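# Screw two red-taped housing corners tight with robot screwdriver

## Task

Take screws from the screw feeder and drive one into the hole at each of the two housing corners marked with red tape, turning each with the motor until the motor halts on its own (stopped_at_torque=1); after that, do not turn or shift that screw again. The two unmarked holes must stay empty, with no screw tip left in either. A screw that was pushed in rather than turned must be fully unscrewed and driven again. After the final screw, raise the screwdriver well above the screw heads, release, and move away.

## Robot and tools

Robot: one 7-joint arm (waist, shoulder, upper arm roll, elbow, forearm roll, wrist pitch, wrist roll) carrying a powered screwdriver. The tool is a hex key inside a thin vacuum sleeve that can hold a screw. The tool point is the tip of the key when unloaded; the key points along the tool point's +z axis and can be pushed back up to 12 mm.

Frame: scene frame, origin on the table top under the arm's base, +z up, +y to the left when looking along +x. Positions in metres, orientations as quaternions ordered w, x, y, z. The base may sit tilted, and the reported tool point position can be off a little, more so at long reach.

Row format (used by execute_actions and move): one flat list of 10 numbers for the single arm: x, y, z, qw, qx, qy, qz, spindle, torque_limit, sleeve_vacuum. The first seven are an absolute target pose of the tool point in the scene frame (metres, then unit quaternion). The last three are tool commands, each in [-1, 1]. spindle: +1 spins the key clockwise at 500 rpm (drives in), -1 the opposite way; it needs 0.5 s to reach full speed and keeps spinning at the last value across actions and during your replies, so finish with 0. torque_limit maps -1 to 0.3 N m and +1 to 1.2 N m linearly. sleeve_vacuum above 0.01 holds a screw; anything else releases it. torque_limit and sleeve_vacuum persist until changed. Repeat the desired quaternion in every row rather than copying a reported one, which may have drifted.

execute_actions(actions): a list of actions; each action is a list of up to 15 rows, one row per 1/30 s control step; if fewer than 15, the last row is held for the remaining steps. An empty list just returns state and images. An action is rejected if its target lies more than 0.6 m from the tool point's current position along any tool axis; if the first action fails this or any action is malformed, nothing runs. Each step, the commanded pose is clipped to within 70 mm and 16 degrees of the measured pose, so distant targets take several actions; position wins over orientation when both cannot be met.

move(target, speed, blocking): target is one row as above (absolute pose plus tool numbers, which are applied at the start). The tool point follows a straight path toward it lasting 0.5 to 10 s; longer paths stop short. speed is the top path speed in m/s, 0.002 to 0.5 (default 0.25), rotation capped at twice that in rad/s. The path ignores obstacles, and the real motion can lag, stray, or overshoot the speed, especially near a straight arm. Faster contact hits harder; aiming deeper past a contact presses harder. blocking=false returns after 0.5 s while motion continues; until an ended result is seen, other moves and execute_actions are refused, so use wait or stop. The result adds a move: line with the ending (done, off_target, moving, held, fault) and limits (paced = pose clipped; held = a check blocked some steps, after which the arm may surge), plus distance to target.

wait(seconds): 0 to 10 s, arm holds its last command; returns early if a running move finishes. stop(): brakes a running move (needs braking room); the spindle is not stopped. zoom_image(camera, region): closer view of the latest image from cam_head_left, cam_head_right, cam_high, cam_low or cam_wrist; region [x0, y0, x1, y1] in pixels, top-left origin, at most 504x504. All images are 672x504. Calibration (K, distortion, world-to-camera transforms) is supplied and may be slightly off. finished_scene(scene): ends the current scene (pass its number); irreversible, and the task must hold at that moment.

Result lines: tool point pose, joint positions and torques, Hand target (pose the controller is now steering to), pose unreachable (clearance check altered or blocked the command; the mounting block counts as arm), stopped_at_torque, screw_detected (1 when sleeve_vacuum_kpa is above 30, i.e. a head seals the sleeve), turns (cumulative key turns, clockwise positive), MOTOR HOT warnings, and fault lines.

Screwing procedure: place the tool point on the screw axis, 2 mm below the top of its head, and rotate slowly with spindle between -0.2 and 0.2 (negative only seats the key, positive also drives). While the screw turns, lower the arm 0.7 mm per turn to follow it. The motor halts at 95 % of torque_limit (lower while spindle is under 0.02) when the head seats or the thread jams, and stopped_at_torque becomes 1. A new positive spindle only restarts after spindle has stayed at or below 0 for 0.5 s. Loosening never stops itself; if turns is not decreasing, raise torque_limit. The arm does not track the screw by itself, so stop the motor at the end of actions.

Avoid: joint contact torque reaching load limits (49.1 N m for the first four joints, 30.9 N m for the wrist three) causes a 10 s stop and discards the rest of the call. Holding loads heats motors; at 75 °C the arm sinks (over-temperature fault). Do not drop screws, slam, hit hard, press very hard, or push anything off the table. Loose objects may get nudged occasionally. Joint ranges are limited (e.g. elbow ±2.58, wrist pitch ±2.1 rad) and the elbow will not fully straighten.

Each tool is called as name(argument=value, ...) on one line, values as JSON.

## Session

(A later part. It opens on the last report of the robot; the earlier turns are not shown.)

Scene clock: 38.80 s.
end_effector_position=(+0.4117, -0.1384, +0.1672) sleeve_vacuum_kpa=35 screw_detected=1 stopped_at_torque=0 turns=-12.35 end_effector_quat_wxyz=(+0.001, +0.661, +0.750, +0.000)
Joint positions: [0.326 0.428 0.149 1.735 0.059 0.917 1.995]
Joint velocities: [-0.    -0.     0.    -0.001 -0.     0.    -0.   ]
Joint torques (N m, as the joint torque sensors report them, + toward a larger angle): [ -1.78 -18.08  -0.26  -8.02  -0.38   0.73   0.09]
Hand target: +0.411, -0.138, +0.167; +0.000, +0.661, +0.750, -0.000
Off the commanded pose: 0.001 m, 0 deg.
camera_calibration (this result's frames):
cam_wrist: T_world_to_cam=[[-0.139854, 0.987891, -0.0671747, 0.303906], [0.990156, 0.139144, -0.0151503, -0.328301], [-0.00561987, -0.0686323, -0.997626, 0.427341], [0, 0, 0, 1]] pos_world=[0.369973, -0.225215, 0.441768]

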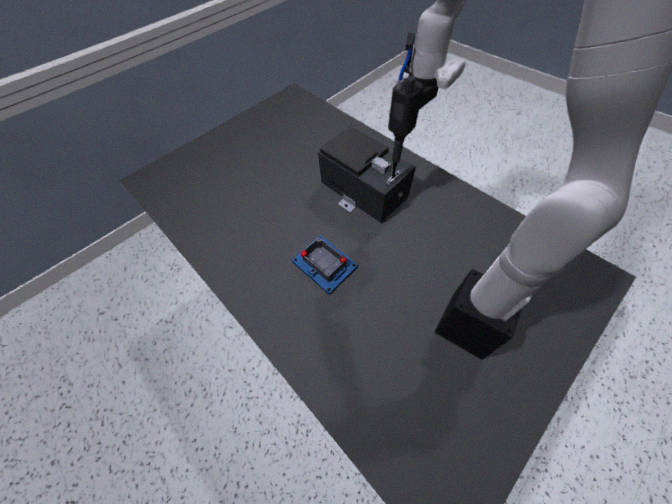

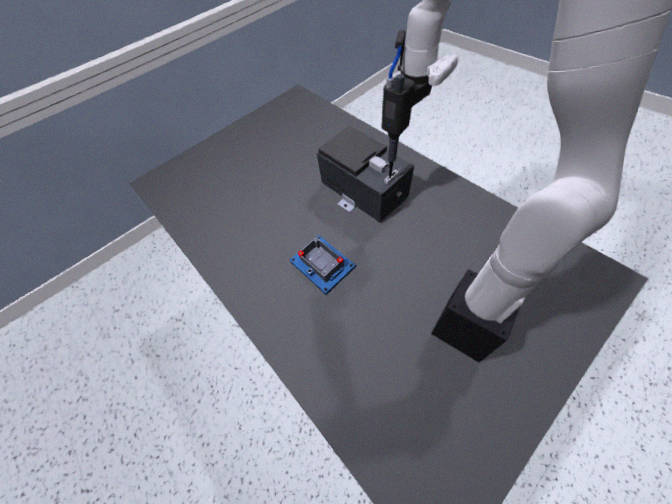

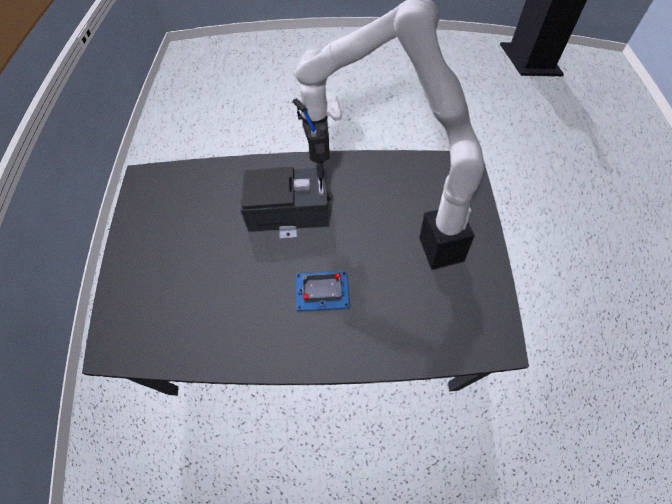

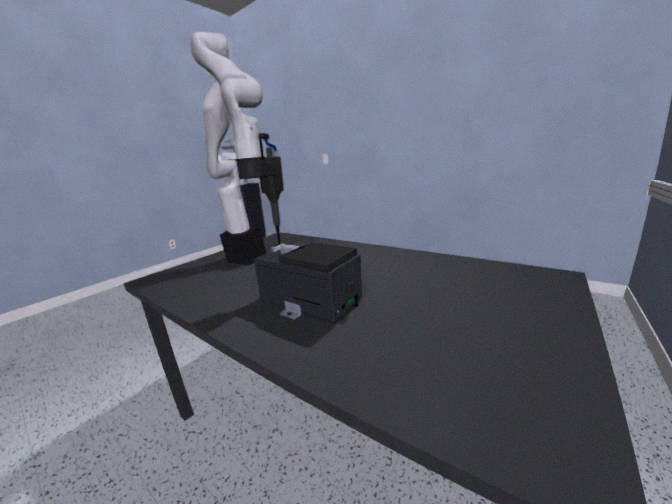

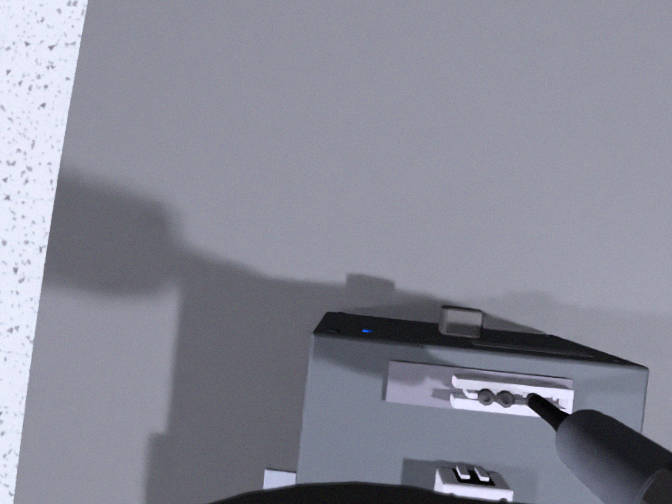

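execute_actions(actions=[[[0.4117,-0.1385,0.18,0,0.661,0.75,0,0,0,1]],[[0.4117,-0.1385,0.22,0,0.661,0.75,0,0,0,1]]])

move(target=[0.38,0.05,0.22,0,0.661,0.75,0,0,0,1])

move(target=[0.367,0.118,0.1,0,0.661,0.75,0,0,0,1], speed=0.15)

zoom_image(camera="cam_wrist", region=[480,350,580,425])

Scene clock: 40.50 s.
end_effector_position=(+0.4116, -0.1386, +0.2199) sleeve_vacuum_kpa=39 screw_detected=1 stopped_at_torque=0 turns=-12.35 end_effector_quat_wxyz=(-0.000, +0.661, +0.750, -0.000)
Joint positions: [0.308 0.359 0.153 1.651 0.064 1.071 1.989]
Joint velocities: [ 0.001 -0.001 -0.001 -0.001  0.001  0.    -0.   ]
Joint torques (N m, as the joint torque sensors report them, + toward a larger angle): [ -1.76 -17.45  -0.16  -9.22  -0.65   0.45   0.13]
Hand target: +0.412, -0.139, +0.220; +0.000, +0.661, +0.750, -0.000
Off the commanded pose: 0.000 m, 0 deg.
camera_calibration (this result's frames):
cam_wrist: T_world_to_cam=[[-0.139657, 0.98793, -0.0670054, 0.307459], [0.990174, 0.138841, -0.0167027, -0.327091], [-0.00719798, -0.0686796, -0.997613, 0.480561], [0, 0, 0, 1]] pos_world=[0.370274, -0.225329, 0.494552]

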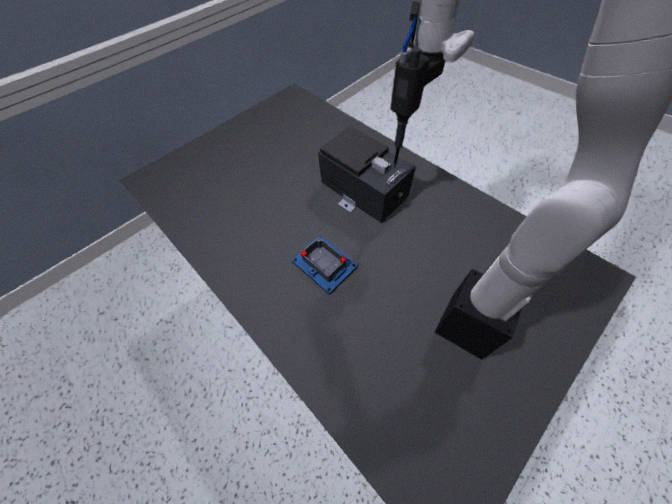

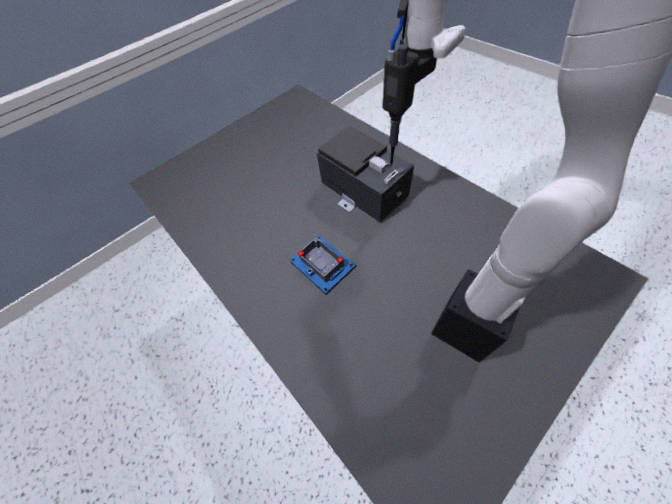

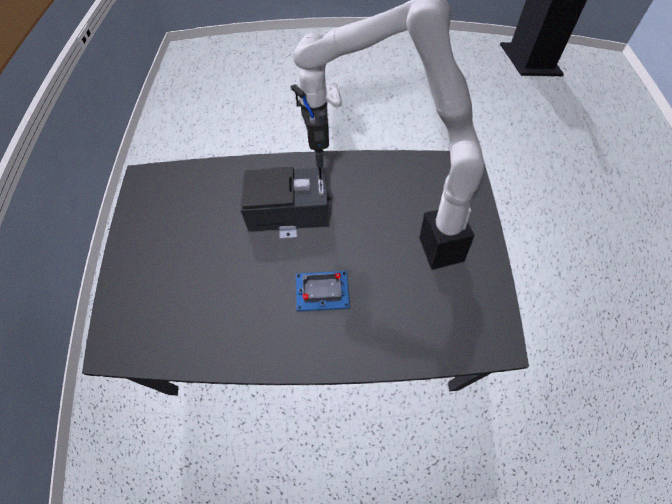

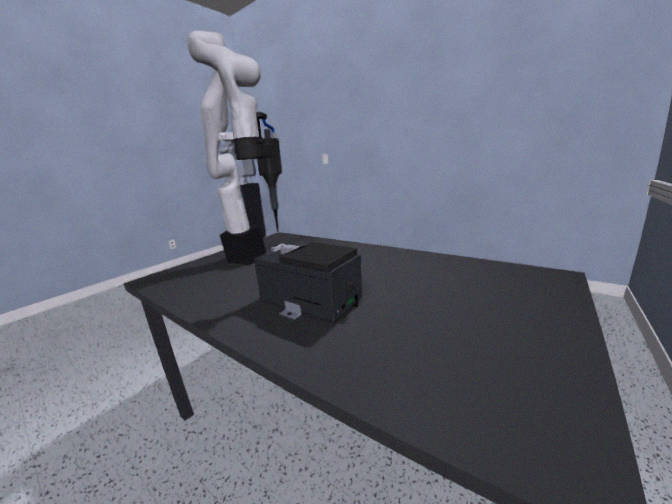

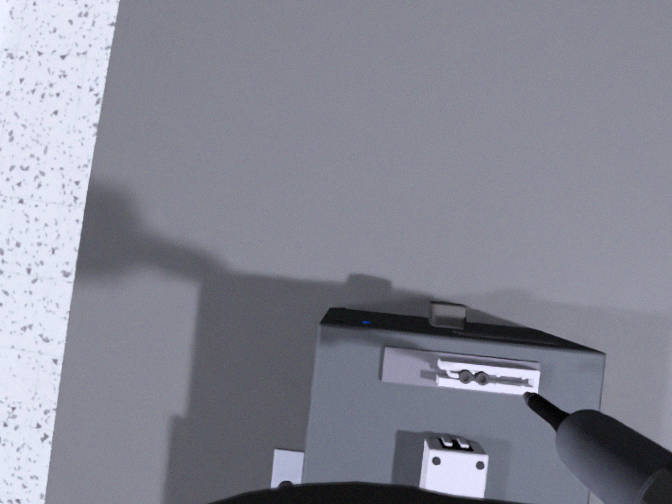

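Scene clock: 41.67 s.
end_effector_position=(+0.3809, +0.0494, +0.2198) sleeve_vacuum_kpa=39 screw_detected=1 stopped_at_torque=0 turns=-12.35 end_effector_quat_wxyz=(+0.000, +0.662, +0.750, +0.000)
Joint positions: [-0.079  0.269  0.048  1.867  0.136  1.004  1.463]
Joint velocities: [-0.006 -0.001 -0.011  0.002  0.002  0.001 -0.003]
Joint torques (N m, as the joint torque sensors report them, + toward a larger angle): [ -1.58 -14.76  -0.98  -9.28  -0.66  -0.06   0.19]
Hand target: +0.381, +0.050, +0.220; +0.000, +0.661, +0.750, +0.000
Off the commanded pose: 0.001 m, 0 deg.
move: done
camera_calibration (this result's frames):
cam_wrist: T_world_to_cam=[[-0.138806, 0.988038, -0.0671885, 0.117166], [0.990298, 0.13804, -0.0159354, -0.322987], [-0.00647012, -0.0687486, -0.997613, 0.492813], [0, 0, 0, 1]] pos_world=[0.339305, -0.0372991, 0.494362]

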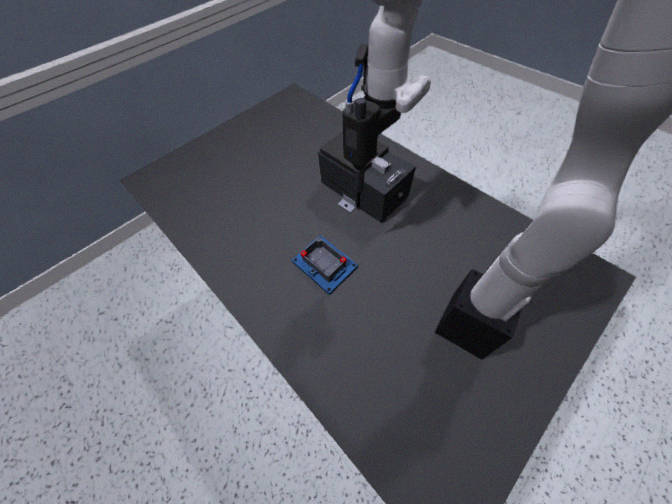

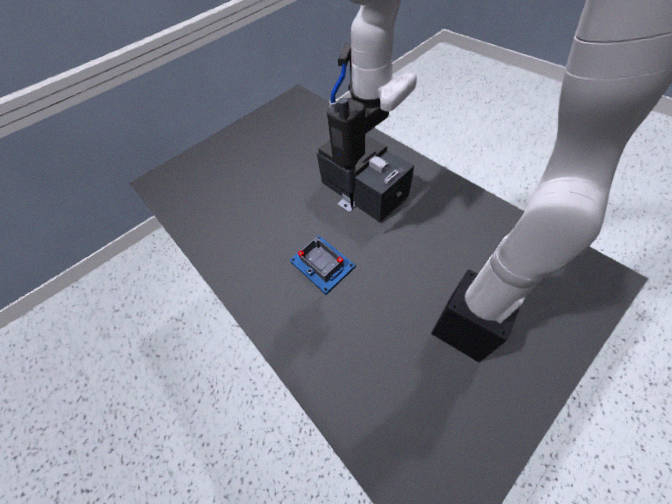

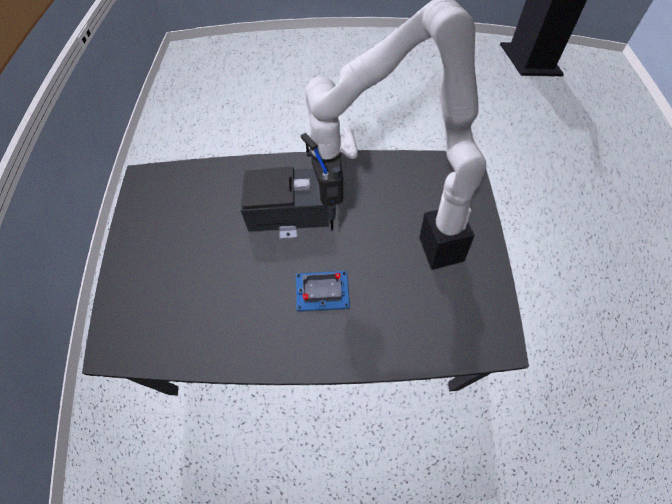

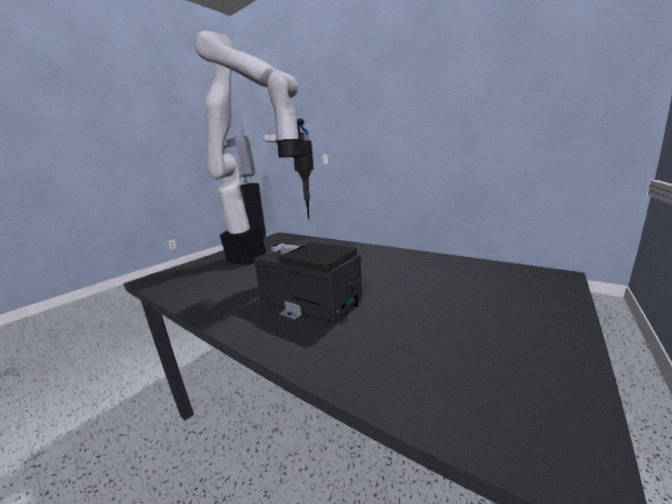

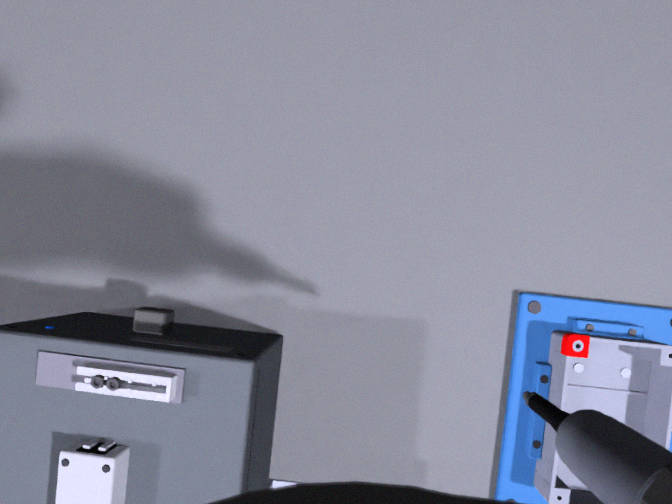

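Scene clock: 42.93 s.
end_effector_position=(+0.3677, +0.1182, +0.1003) sleeve_vacuum_kpa=39 screw_detected=1 stopped_at_torque=0 turns=-12.35 end_effector_quat_wxyz=(-0.000, +0.661, +0.750, +0.001)
Joint positions: [-0.211  0.496  0.038  2.05   0.188  0.616  1.237]
Joint velocities: [-0.003  0.007 -0.004  0.     0.002  0.    -0.003]
Joint torques (N m, as the joint torque sensors report them, + toward a larger angle): [ -1.77 -16.45  -1.11  -6.32  -0.53  -0.28   0.07]
Hand target: +0.367, +0.118, +0.100; -0.000, +0.661, +0.750, +0.000
Off the commanded pose: 0.001 m, 0 deg.
move: done
camera_calibration (this result's frames):
cam_wrist: T_world_to_cam=[[-0.139788, 0.987975, -0.0660621, 0.0395964], [0.990162, 0.139053, -0.0156163, -0.321404], [-0.0062424, -0.0675951, -0.997693, 0.378068], [0, 0, 0, 1]] pos_world=[0.326137, 0.0311275, 0.374793]

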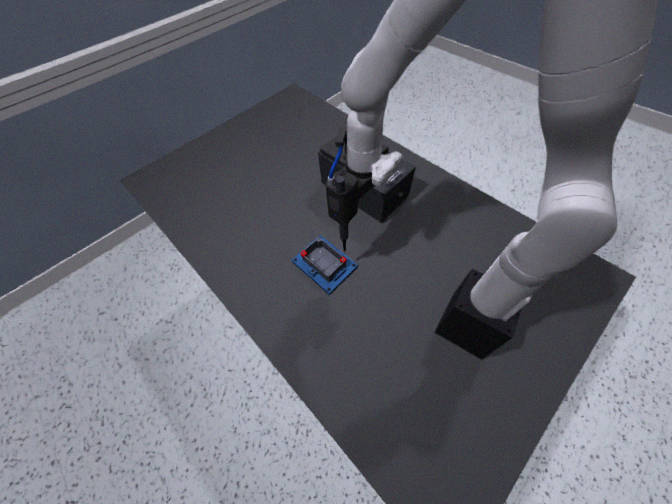

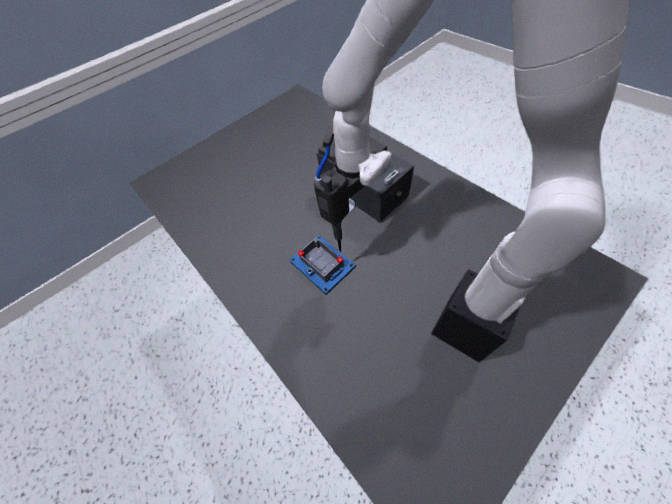

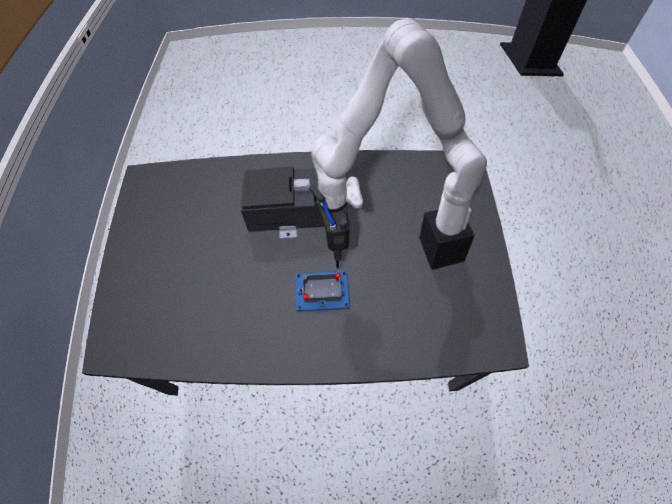

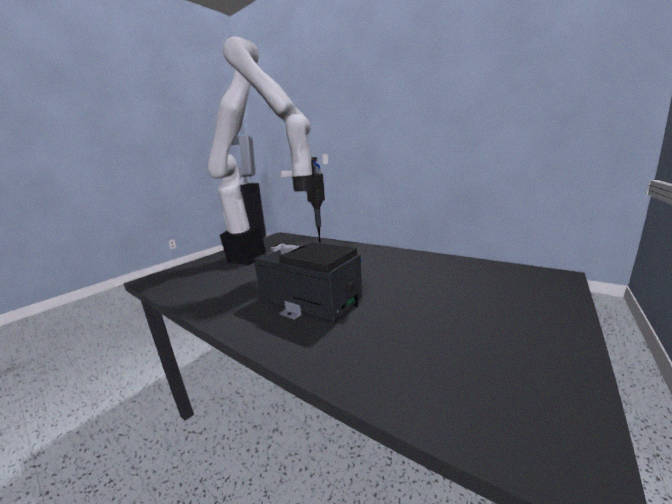

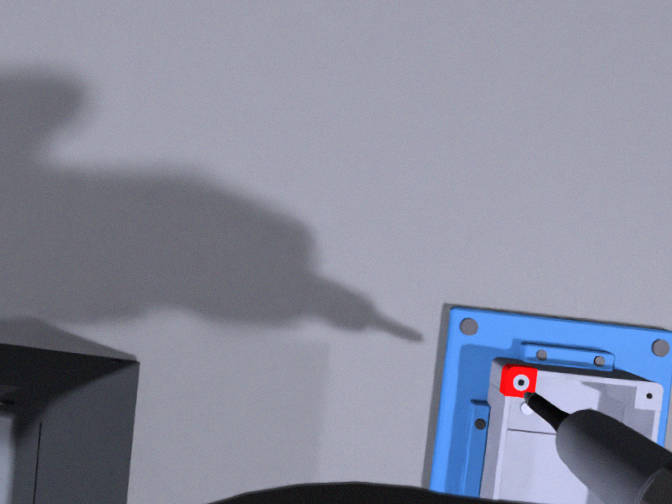

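Region (480, 350, 580, 425) of cam_wrist's 672x504 image, scaled by 5.040; it fills the top 378 rows of this view, and the rest is white.

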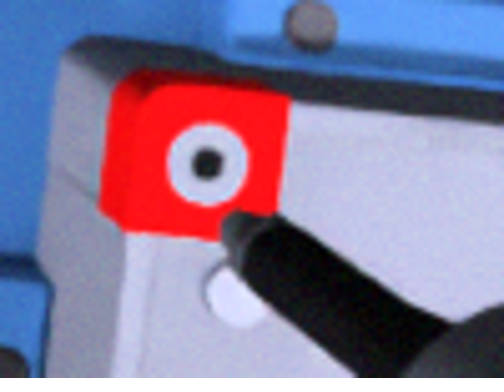

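move(target=[0.3641,0.1179,0.093,0,0.661,0.75,0,0,0,1], speed=0.02)

zoom_image(camera="cam_wrist", region=[480,350,580,425])

Scene clock: 44.00 s.
end_effector_position=(+0.3641, +0.1179, +0.0930) sleeve_vacuum_kpa=39 screw_detected=1 stopped_at_torque=0 turns=-12.35 end_effector_quat_wxyz=(-0.000, +0.661, +0.750, +0.000)
Joint positions: [-0.214  0.508  0.042  2.067  0.192  0.589  1.23 ]
Joint velocities: [-0.003  0.001  0.     0.001  0.001 -0.    -0.001]
Joint torques (N m, as the joint torque sensors report them, + toward a larger angle): [ -1.94 -16.25  -0.85  -6.18  -0.45  -0.29   0.06]
Hand target: +0.364, +0.118, +0.093; -0.000, +0.661, +0.750, +0.000
Off the commanded pose: 0.000 m, 0 deg.
move: done
camera_calibration (this result's frames):
cam_wrist: T_world_to_cam=[[-0.139901, 0.987906, -0.0668492, 0.0390055], [0.990141, 0.139105, -0.0164395, -0.317876], [-0.00694157, -0.0684901, -0.997628, 0.371121], [0, 0, 0, 1]] pos_world=[0.322775, 0.0311026, 0.367623]

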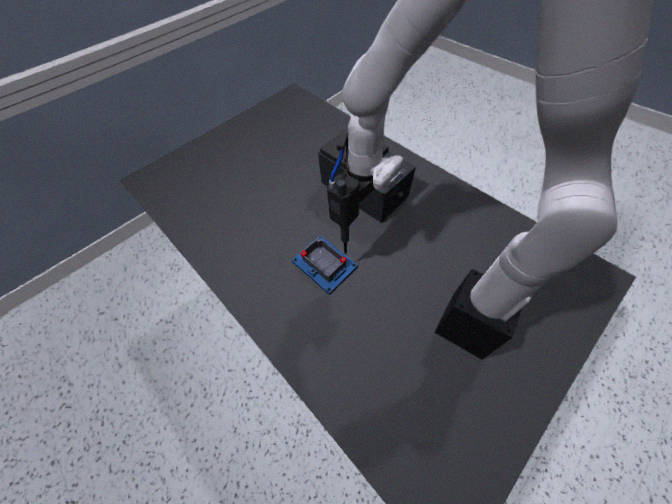

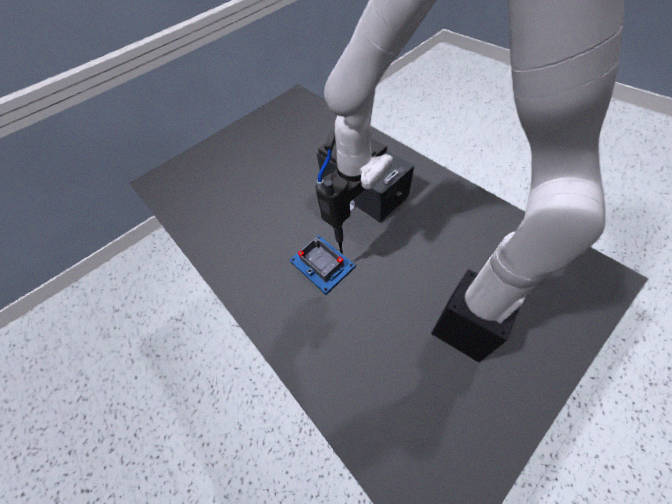

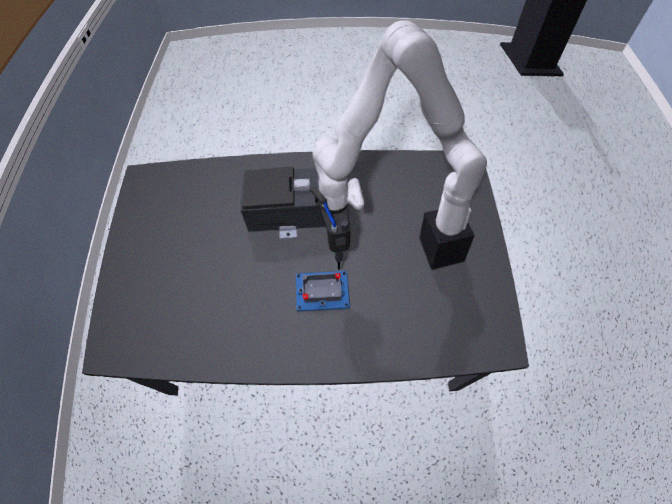

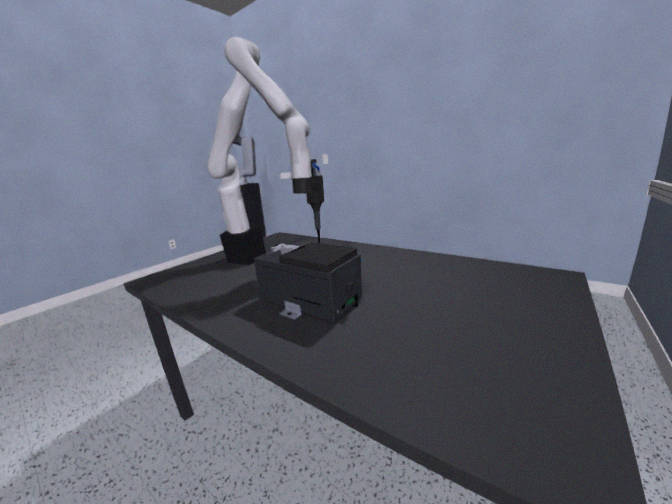

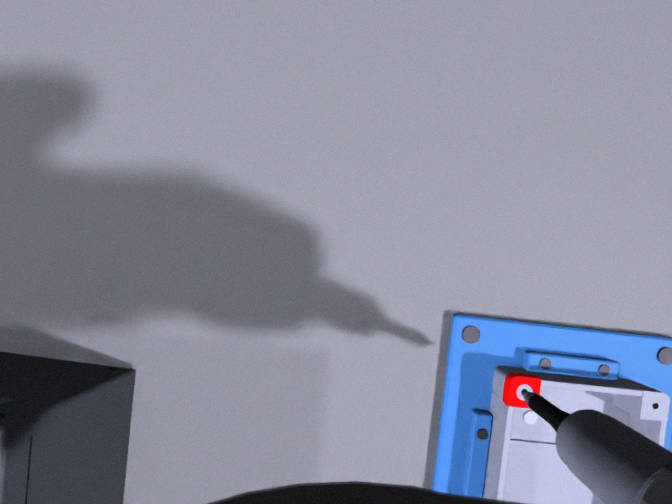

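Region (480, 350, 580, 425) of cam_wrist's 672x504 image, scaled by 5.040; it fills the top 378 rows of this view, and the rest is white.

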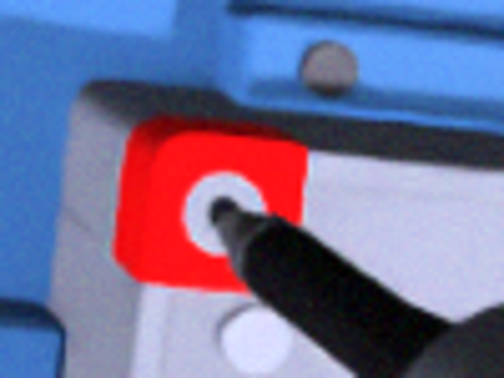

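move(target=[0.3637,0.1178,0.088,0,0.661,0.75,0,0,0,1], speed=0.015)

move(target=[0.3637,0.1178,0.073,0,0.661,0.75,0,0.5,0,1], speed=0.003)

Scene clock: 45.13 s.
end_effector_position=(+0.3637, +0.1178, +0.0880) sleeve_vacuum_kpa=39 screw_detected=1 stopped_at_torque=0 turns=-12.35 end_effector_quat_wxyz=(+0.000, +0.661, +0.750, +0.000)
Joint positions: [-0.214  0.518  0.043  2.072  0.195  0.572  1.228]
Joint velocities: [ 0.002  0.001 -0.001  0.001  0.    -0.     0.001]
Joint torques (N m, as the joint torque sensors report them, + toward a larger angle): [ -2.08 -16.48  -0.94  -6.08  -0.36  -0.32  -0.02]
Hand target: +0.364, +0.118, +0.088; -0.000, +0.661, +0.750, +0.000
Off the commanded pose: 0.000 m, 0 deg.
move: done
camera_calibration (this result's frames):
cam_wrist: T_world_to_cam=[[-0.13993, 0.987901, -0.0668622, 0.0387251], [0.990137, 0.139135, -0.0164203, -0.317549], [-0.00691878, -0.0685005, -0.997627, 0.366127], [0, 0, 0, 1]] pos_world=[0.322369, 0.0310055, 0.362633]

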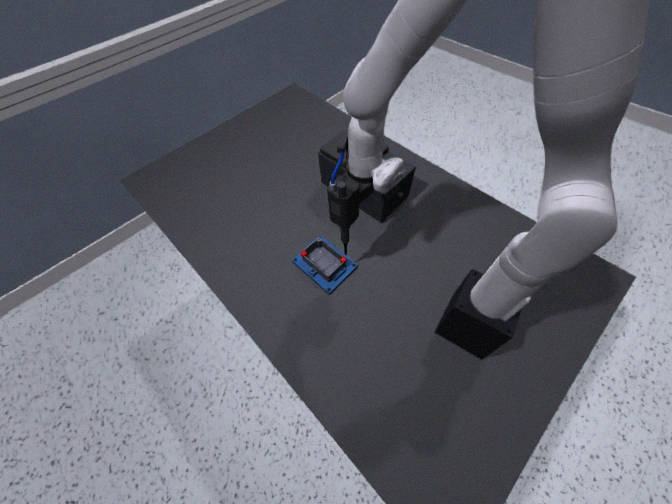

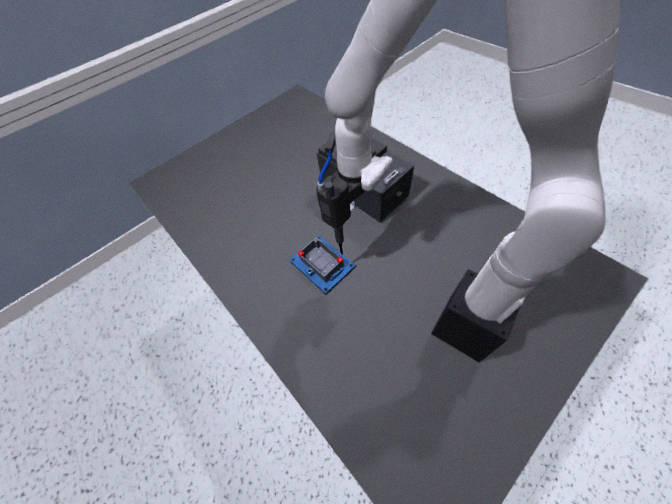

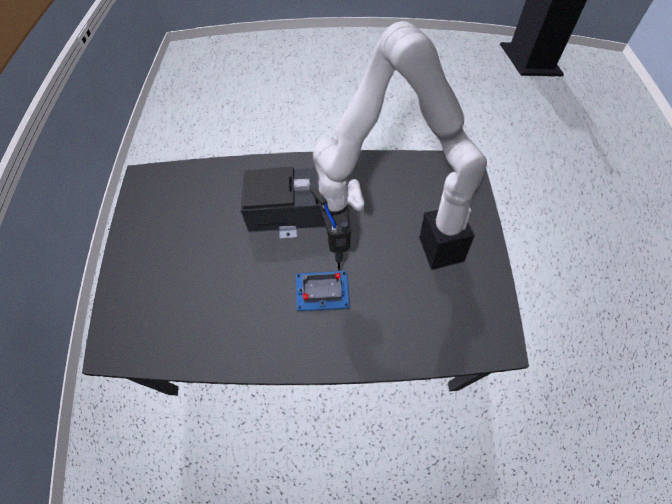

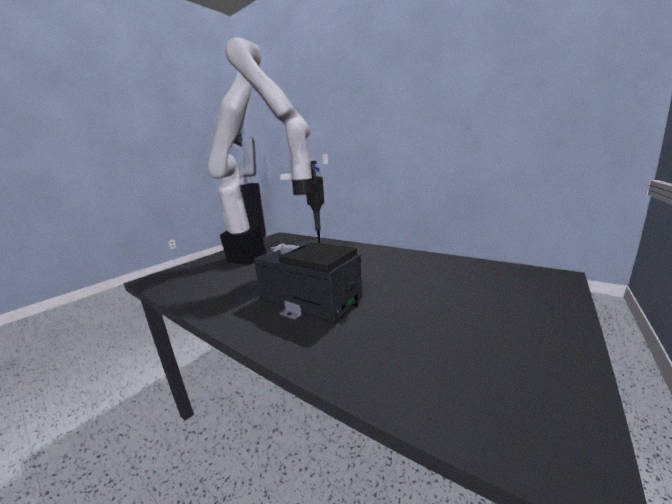

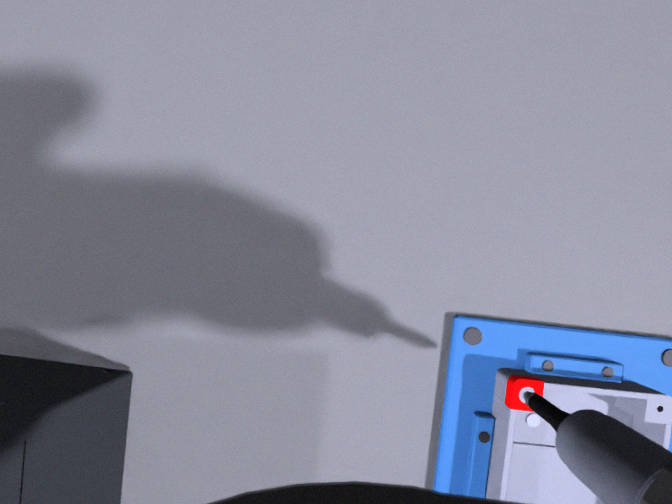

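Scene clock: 50.37 s.
end_effector_position=(+0.3637, +0.1178, +0.0730) sleeve_vacuum_kpa=39 screw_detected=1 stopped_at_torque=0 turns=9.00 end_effector_quat_wxyz=(-0.000, +0.661, +0.750, +0.000)
Joint positions: [-0.213  0.553  0.049  2.084  0.202  0.525  1.222]
Joint velocities: [ 0.001  0.001 -0.     0.    -0.    -0.     0.001]
Joint torques (N m, as the joint torque sensors report them, + toward a larger angle): [ -2.01 -16.73  -0.9   -5.6   -0.37  -0.28   0.08]
Hand target: +0.364, +0.118, +0.073; -0.000, +0.661, +0.750, +0.000
Off the commanded pose: 0.000 m, 0 deg.
move: done
camera_calibration (this result's frames):
cam_wrist: T_world_to_cam=[[-0.139972, 0.987899, -0.0668081, 0.0377016], [0.990131, 0.139172, -0.0165052, -0.317772], [-0.00700763, -0.068459, -0.997629, 0.351169], [0, 0, 0, 1]] pos_world=[0.322374, 0.0310203, 0.34761]

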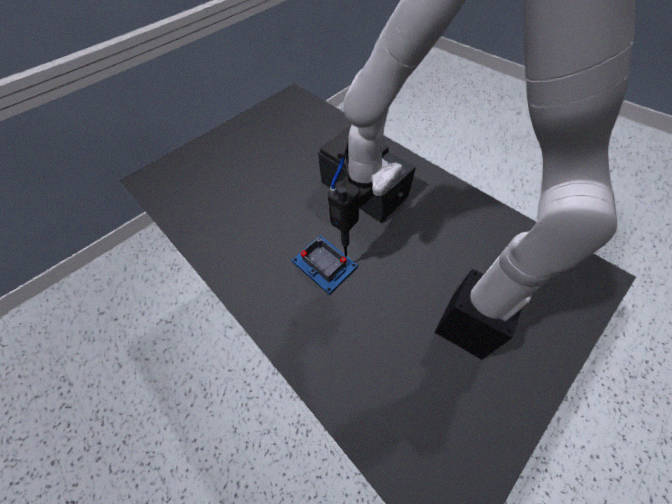

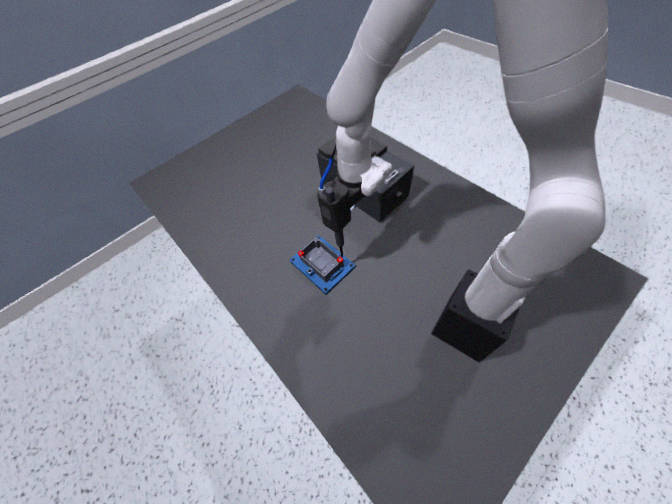

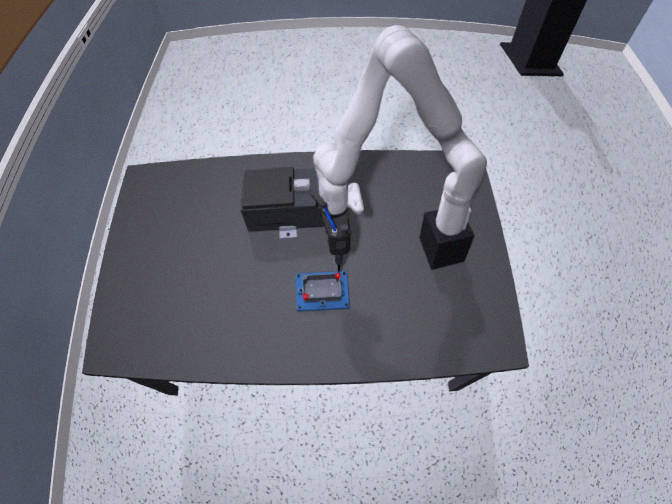

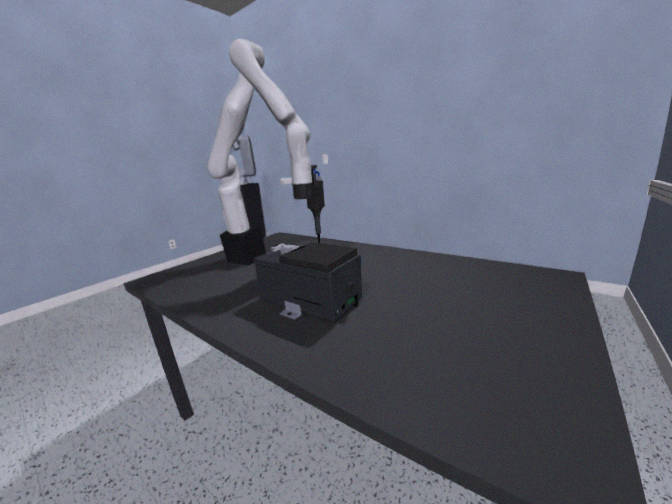

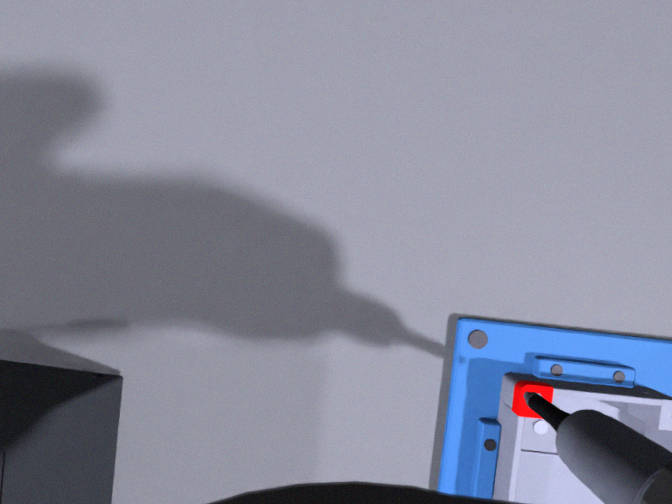

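execute_actions(actions=[[[0.3637,0.1178,0.073,0,0.661,0.75,0,0,0,1]]])

zoom_image(camera="cam_wrist", region=[480,350,580,425])

zoom_image(camera="cam_head_left", region=[300,220,380,280])

Scene clock: 51.33 s.
end_effector_position=(+0.3637, +0.1178, +0.0730) sleeve_vacuum_kpa=40 screw_detected=1 stopped_at_torque=0 turns=10.95 end_effector_quat_wxyz=(-0.000, +0.661, +0.750, -0.000)
Joint positions: [-0.213  0.553  0.049  2.084  0.202  0.525  1.222]
Joint velocities: [ 0.     0.     0.    -0.001  0.     0.     0.001]
Joint torques (N m, as the joint torque sensors report them, + toward a larger angle): [ -2.11 -16.78  -0.9   -5.56  -0.41  -0.24  -0.07]
Hand target: +0.364, +0.118, +0.073; +0.000, +0.661, +0.750, +0.000
Off the commanded pose: 0.000 m, 0 deg.
camera_calibration (this result's frames):
cam_wrist: T_world_to_cam=[[-0.139935, 0.987897, -0.0669161, 0.0377448], [0.990136, 0.139134, -0.0165147, -0.317747], [-0.00700447, -0.0685671, -0.997622, 0.351158], [0, 0, 0, 1]] pos_world=[0.322354, 0.0309992, 0.347602]

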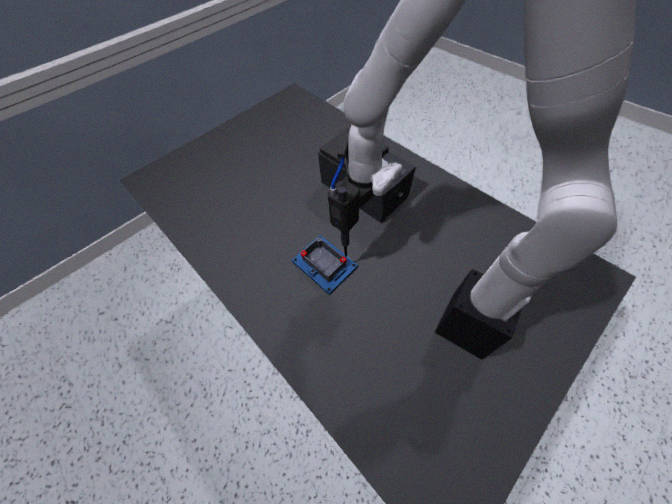

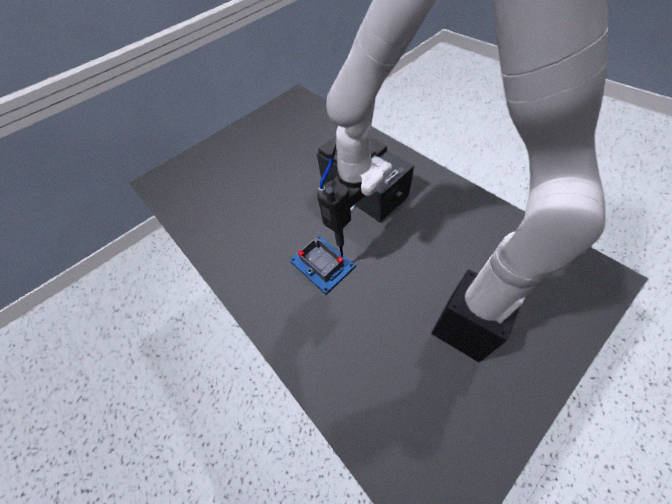

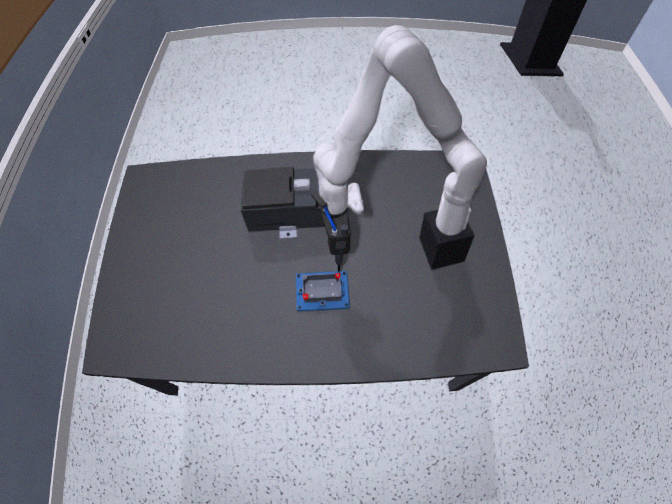

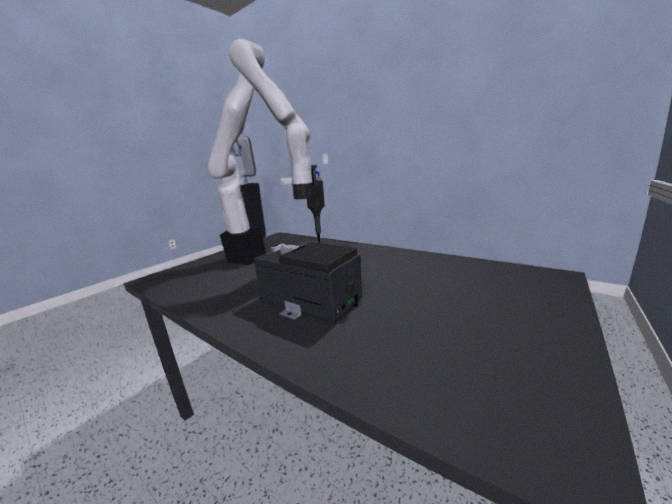

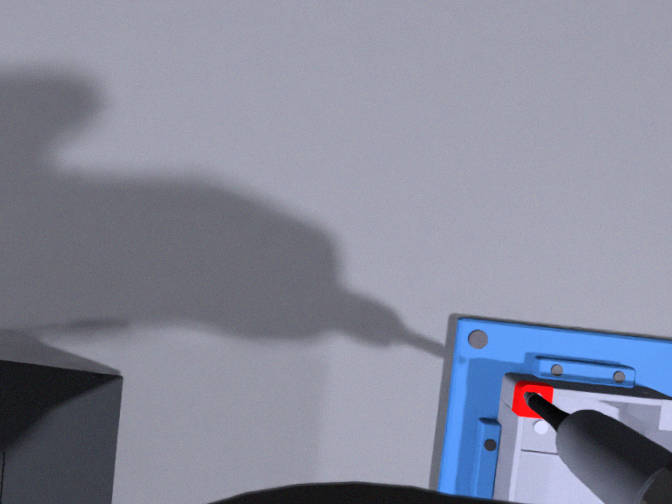

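Region (480, 350, 580, 425) of cam_wrist's 672x504 image, scaled by 5.040; it fills the top 378 rows of this view, and the rest is white.

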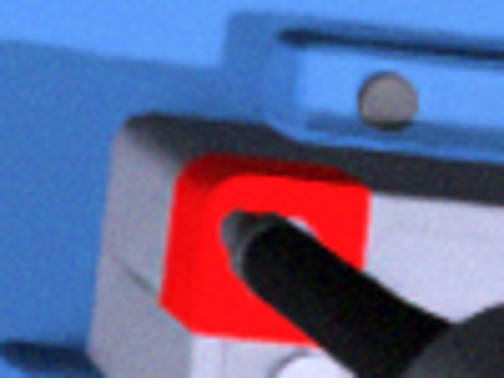

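Region (300, 220, 380, 280) of cam_head_left's 672x504 image, scaled by 6.300, with more detail than that image has; it fills the top 378 rows of this view, and the rest is white.

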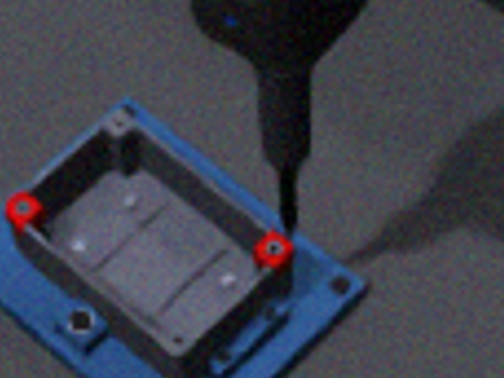

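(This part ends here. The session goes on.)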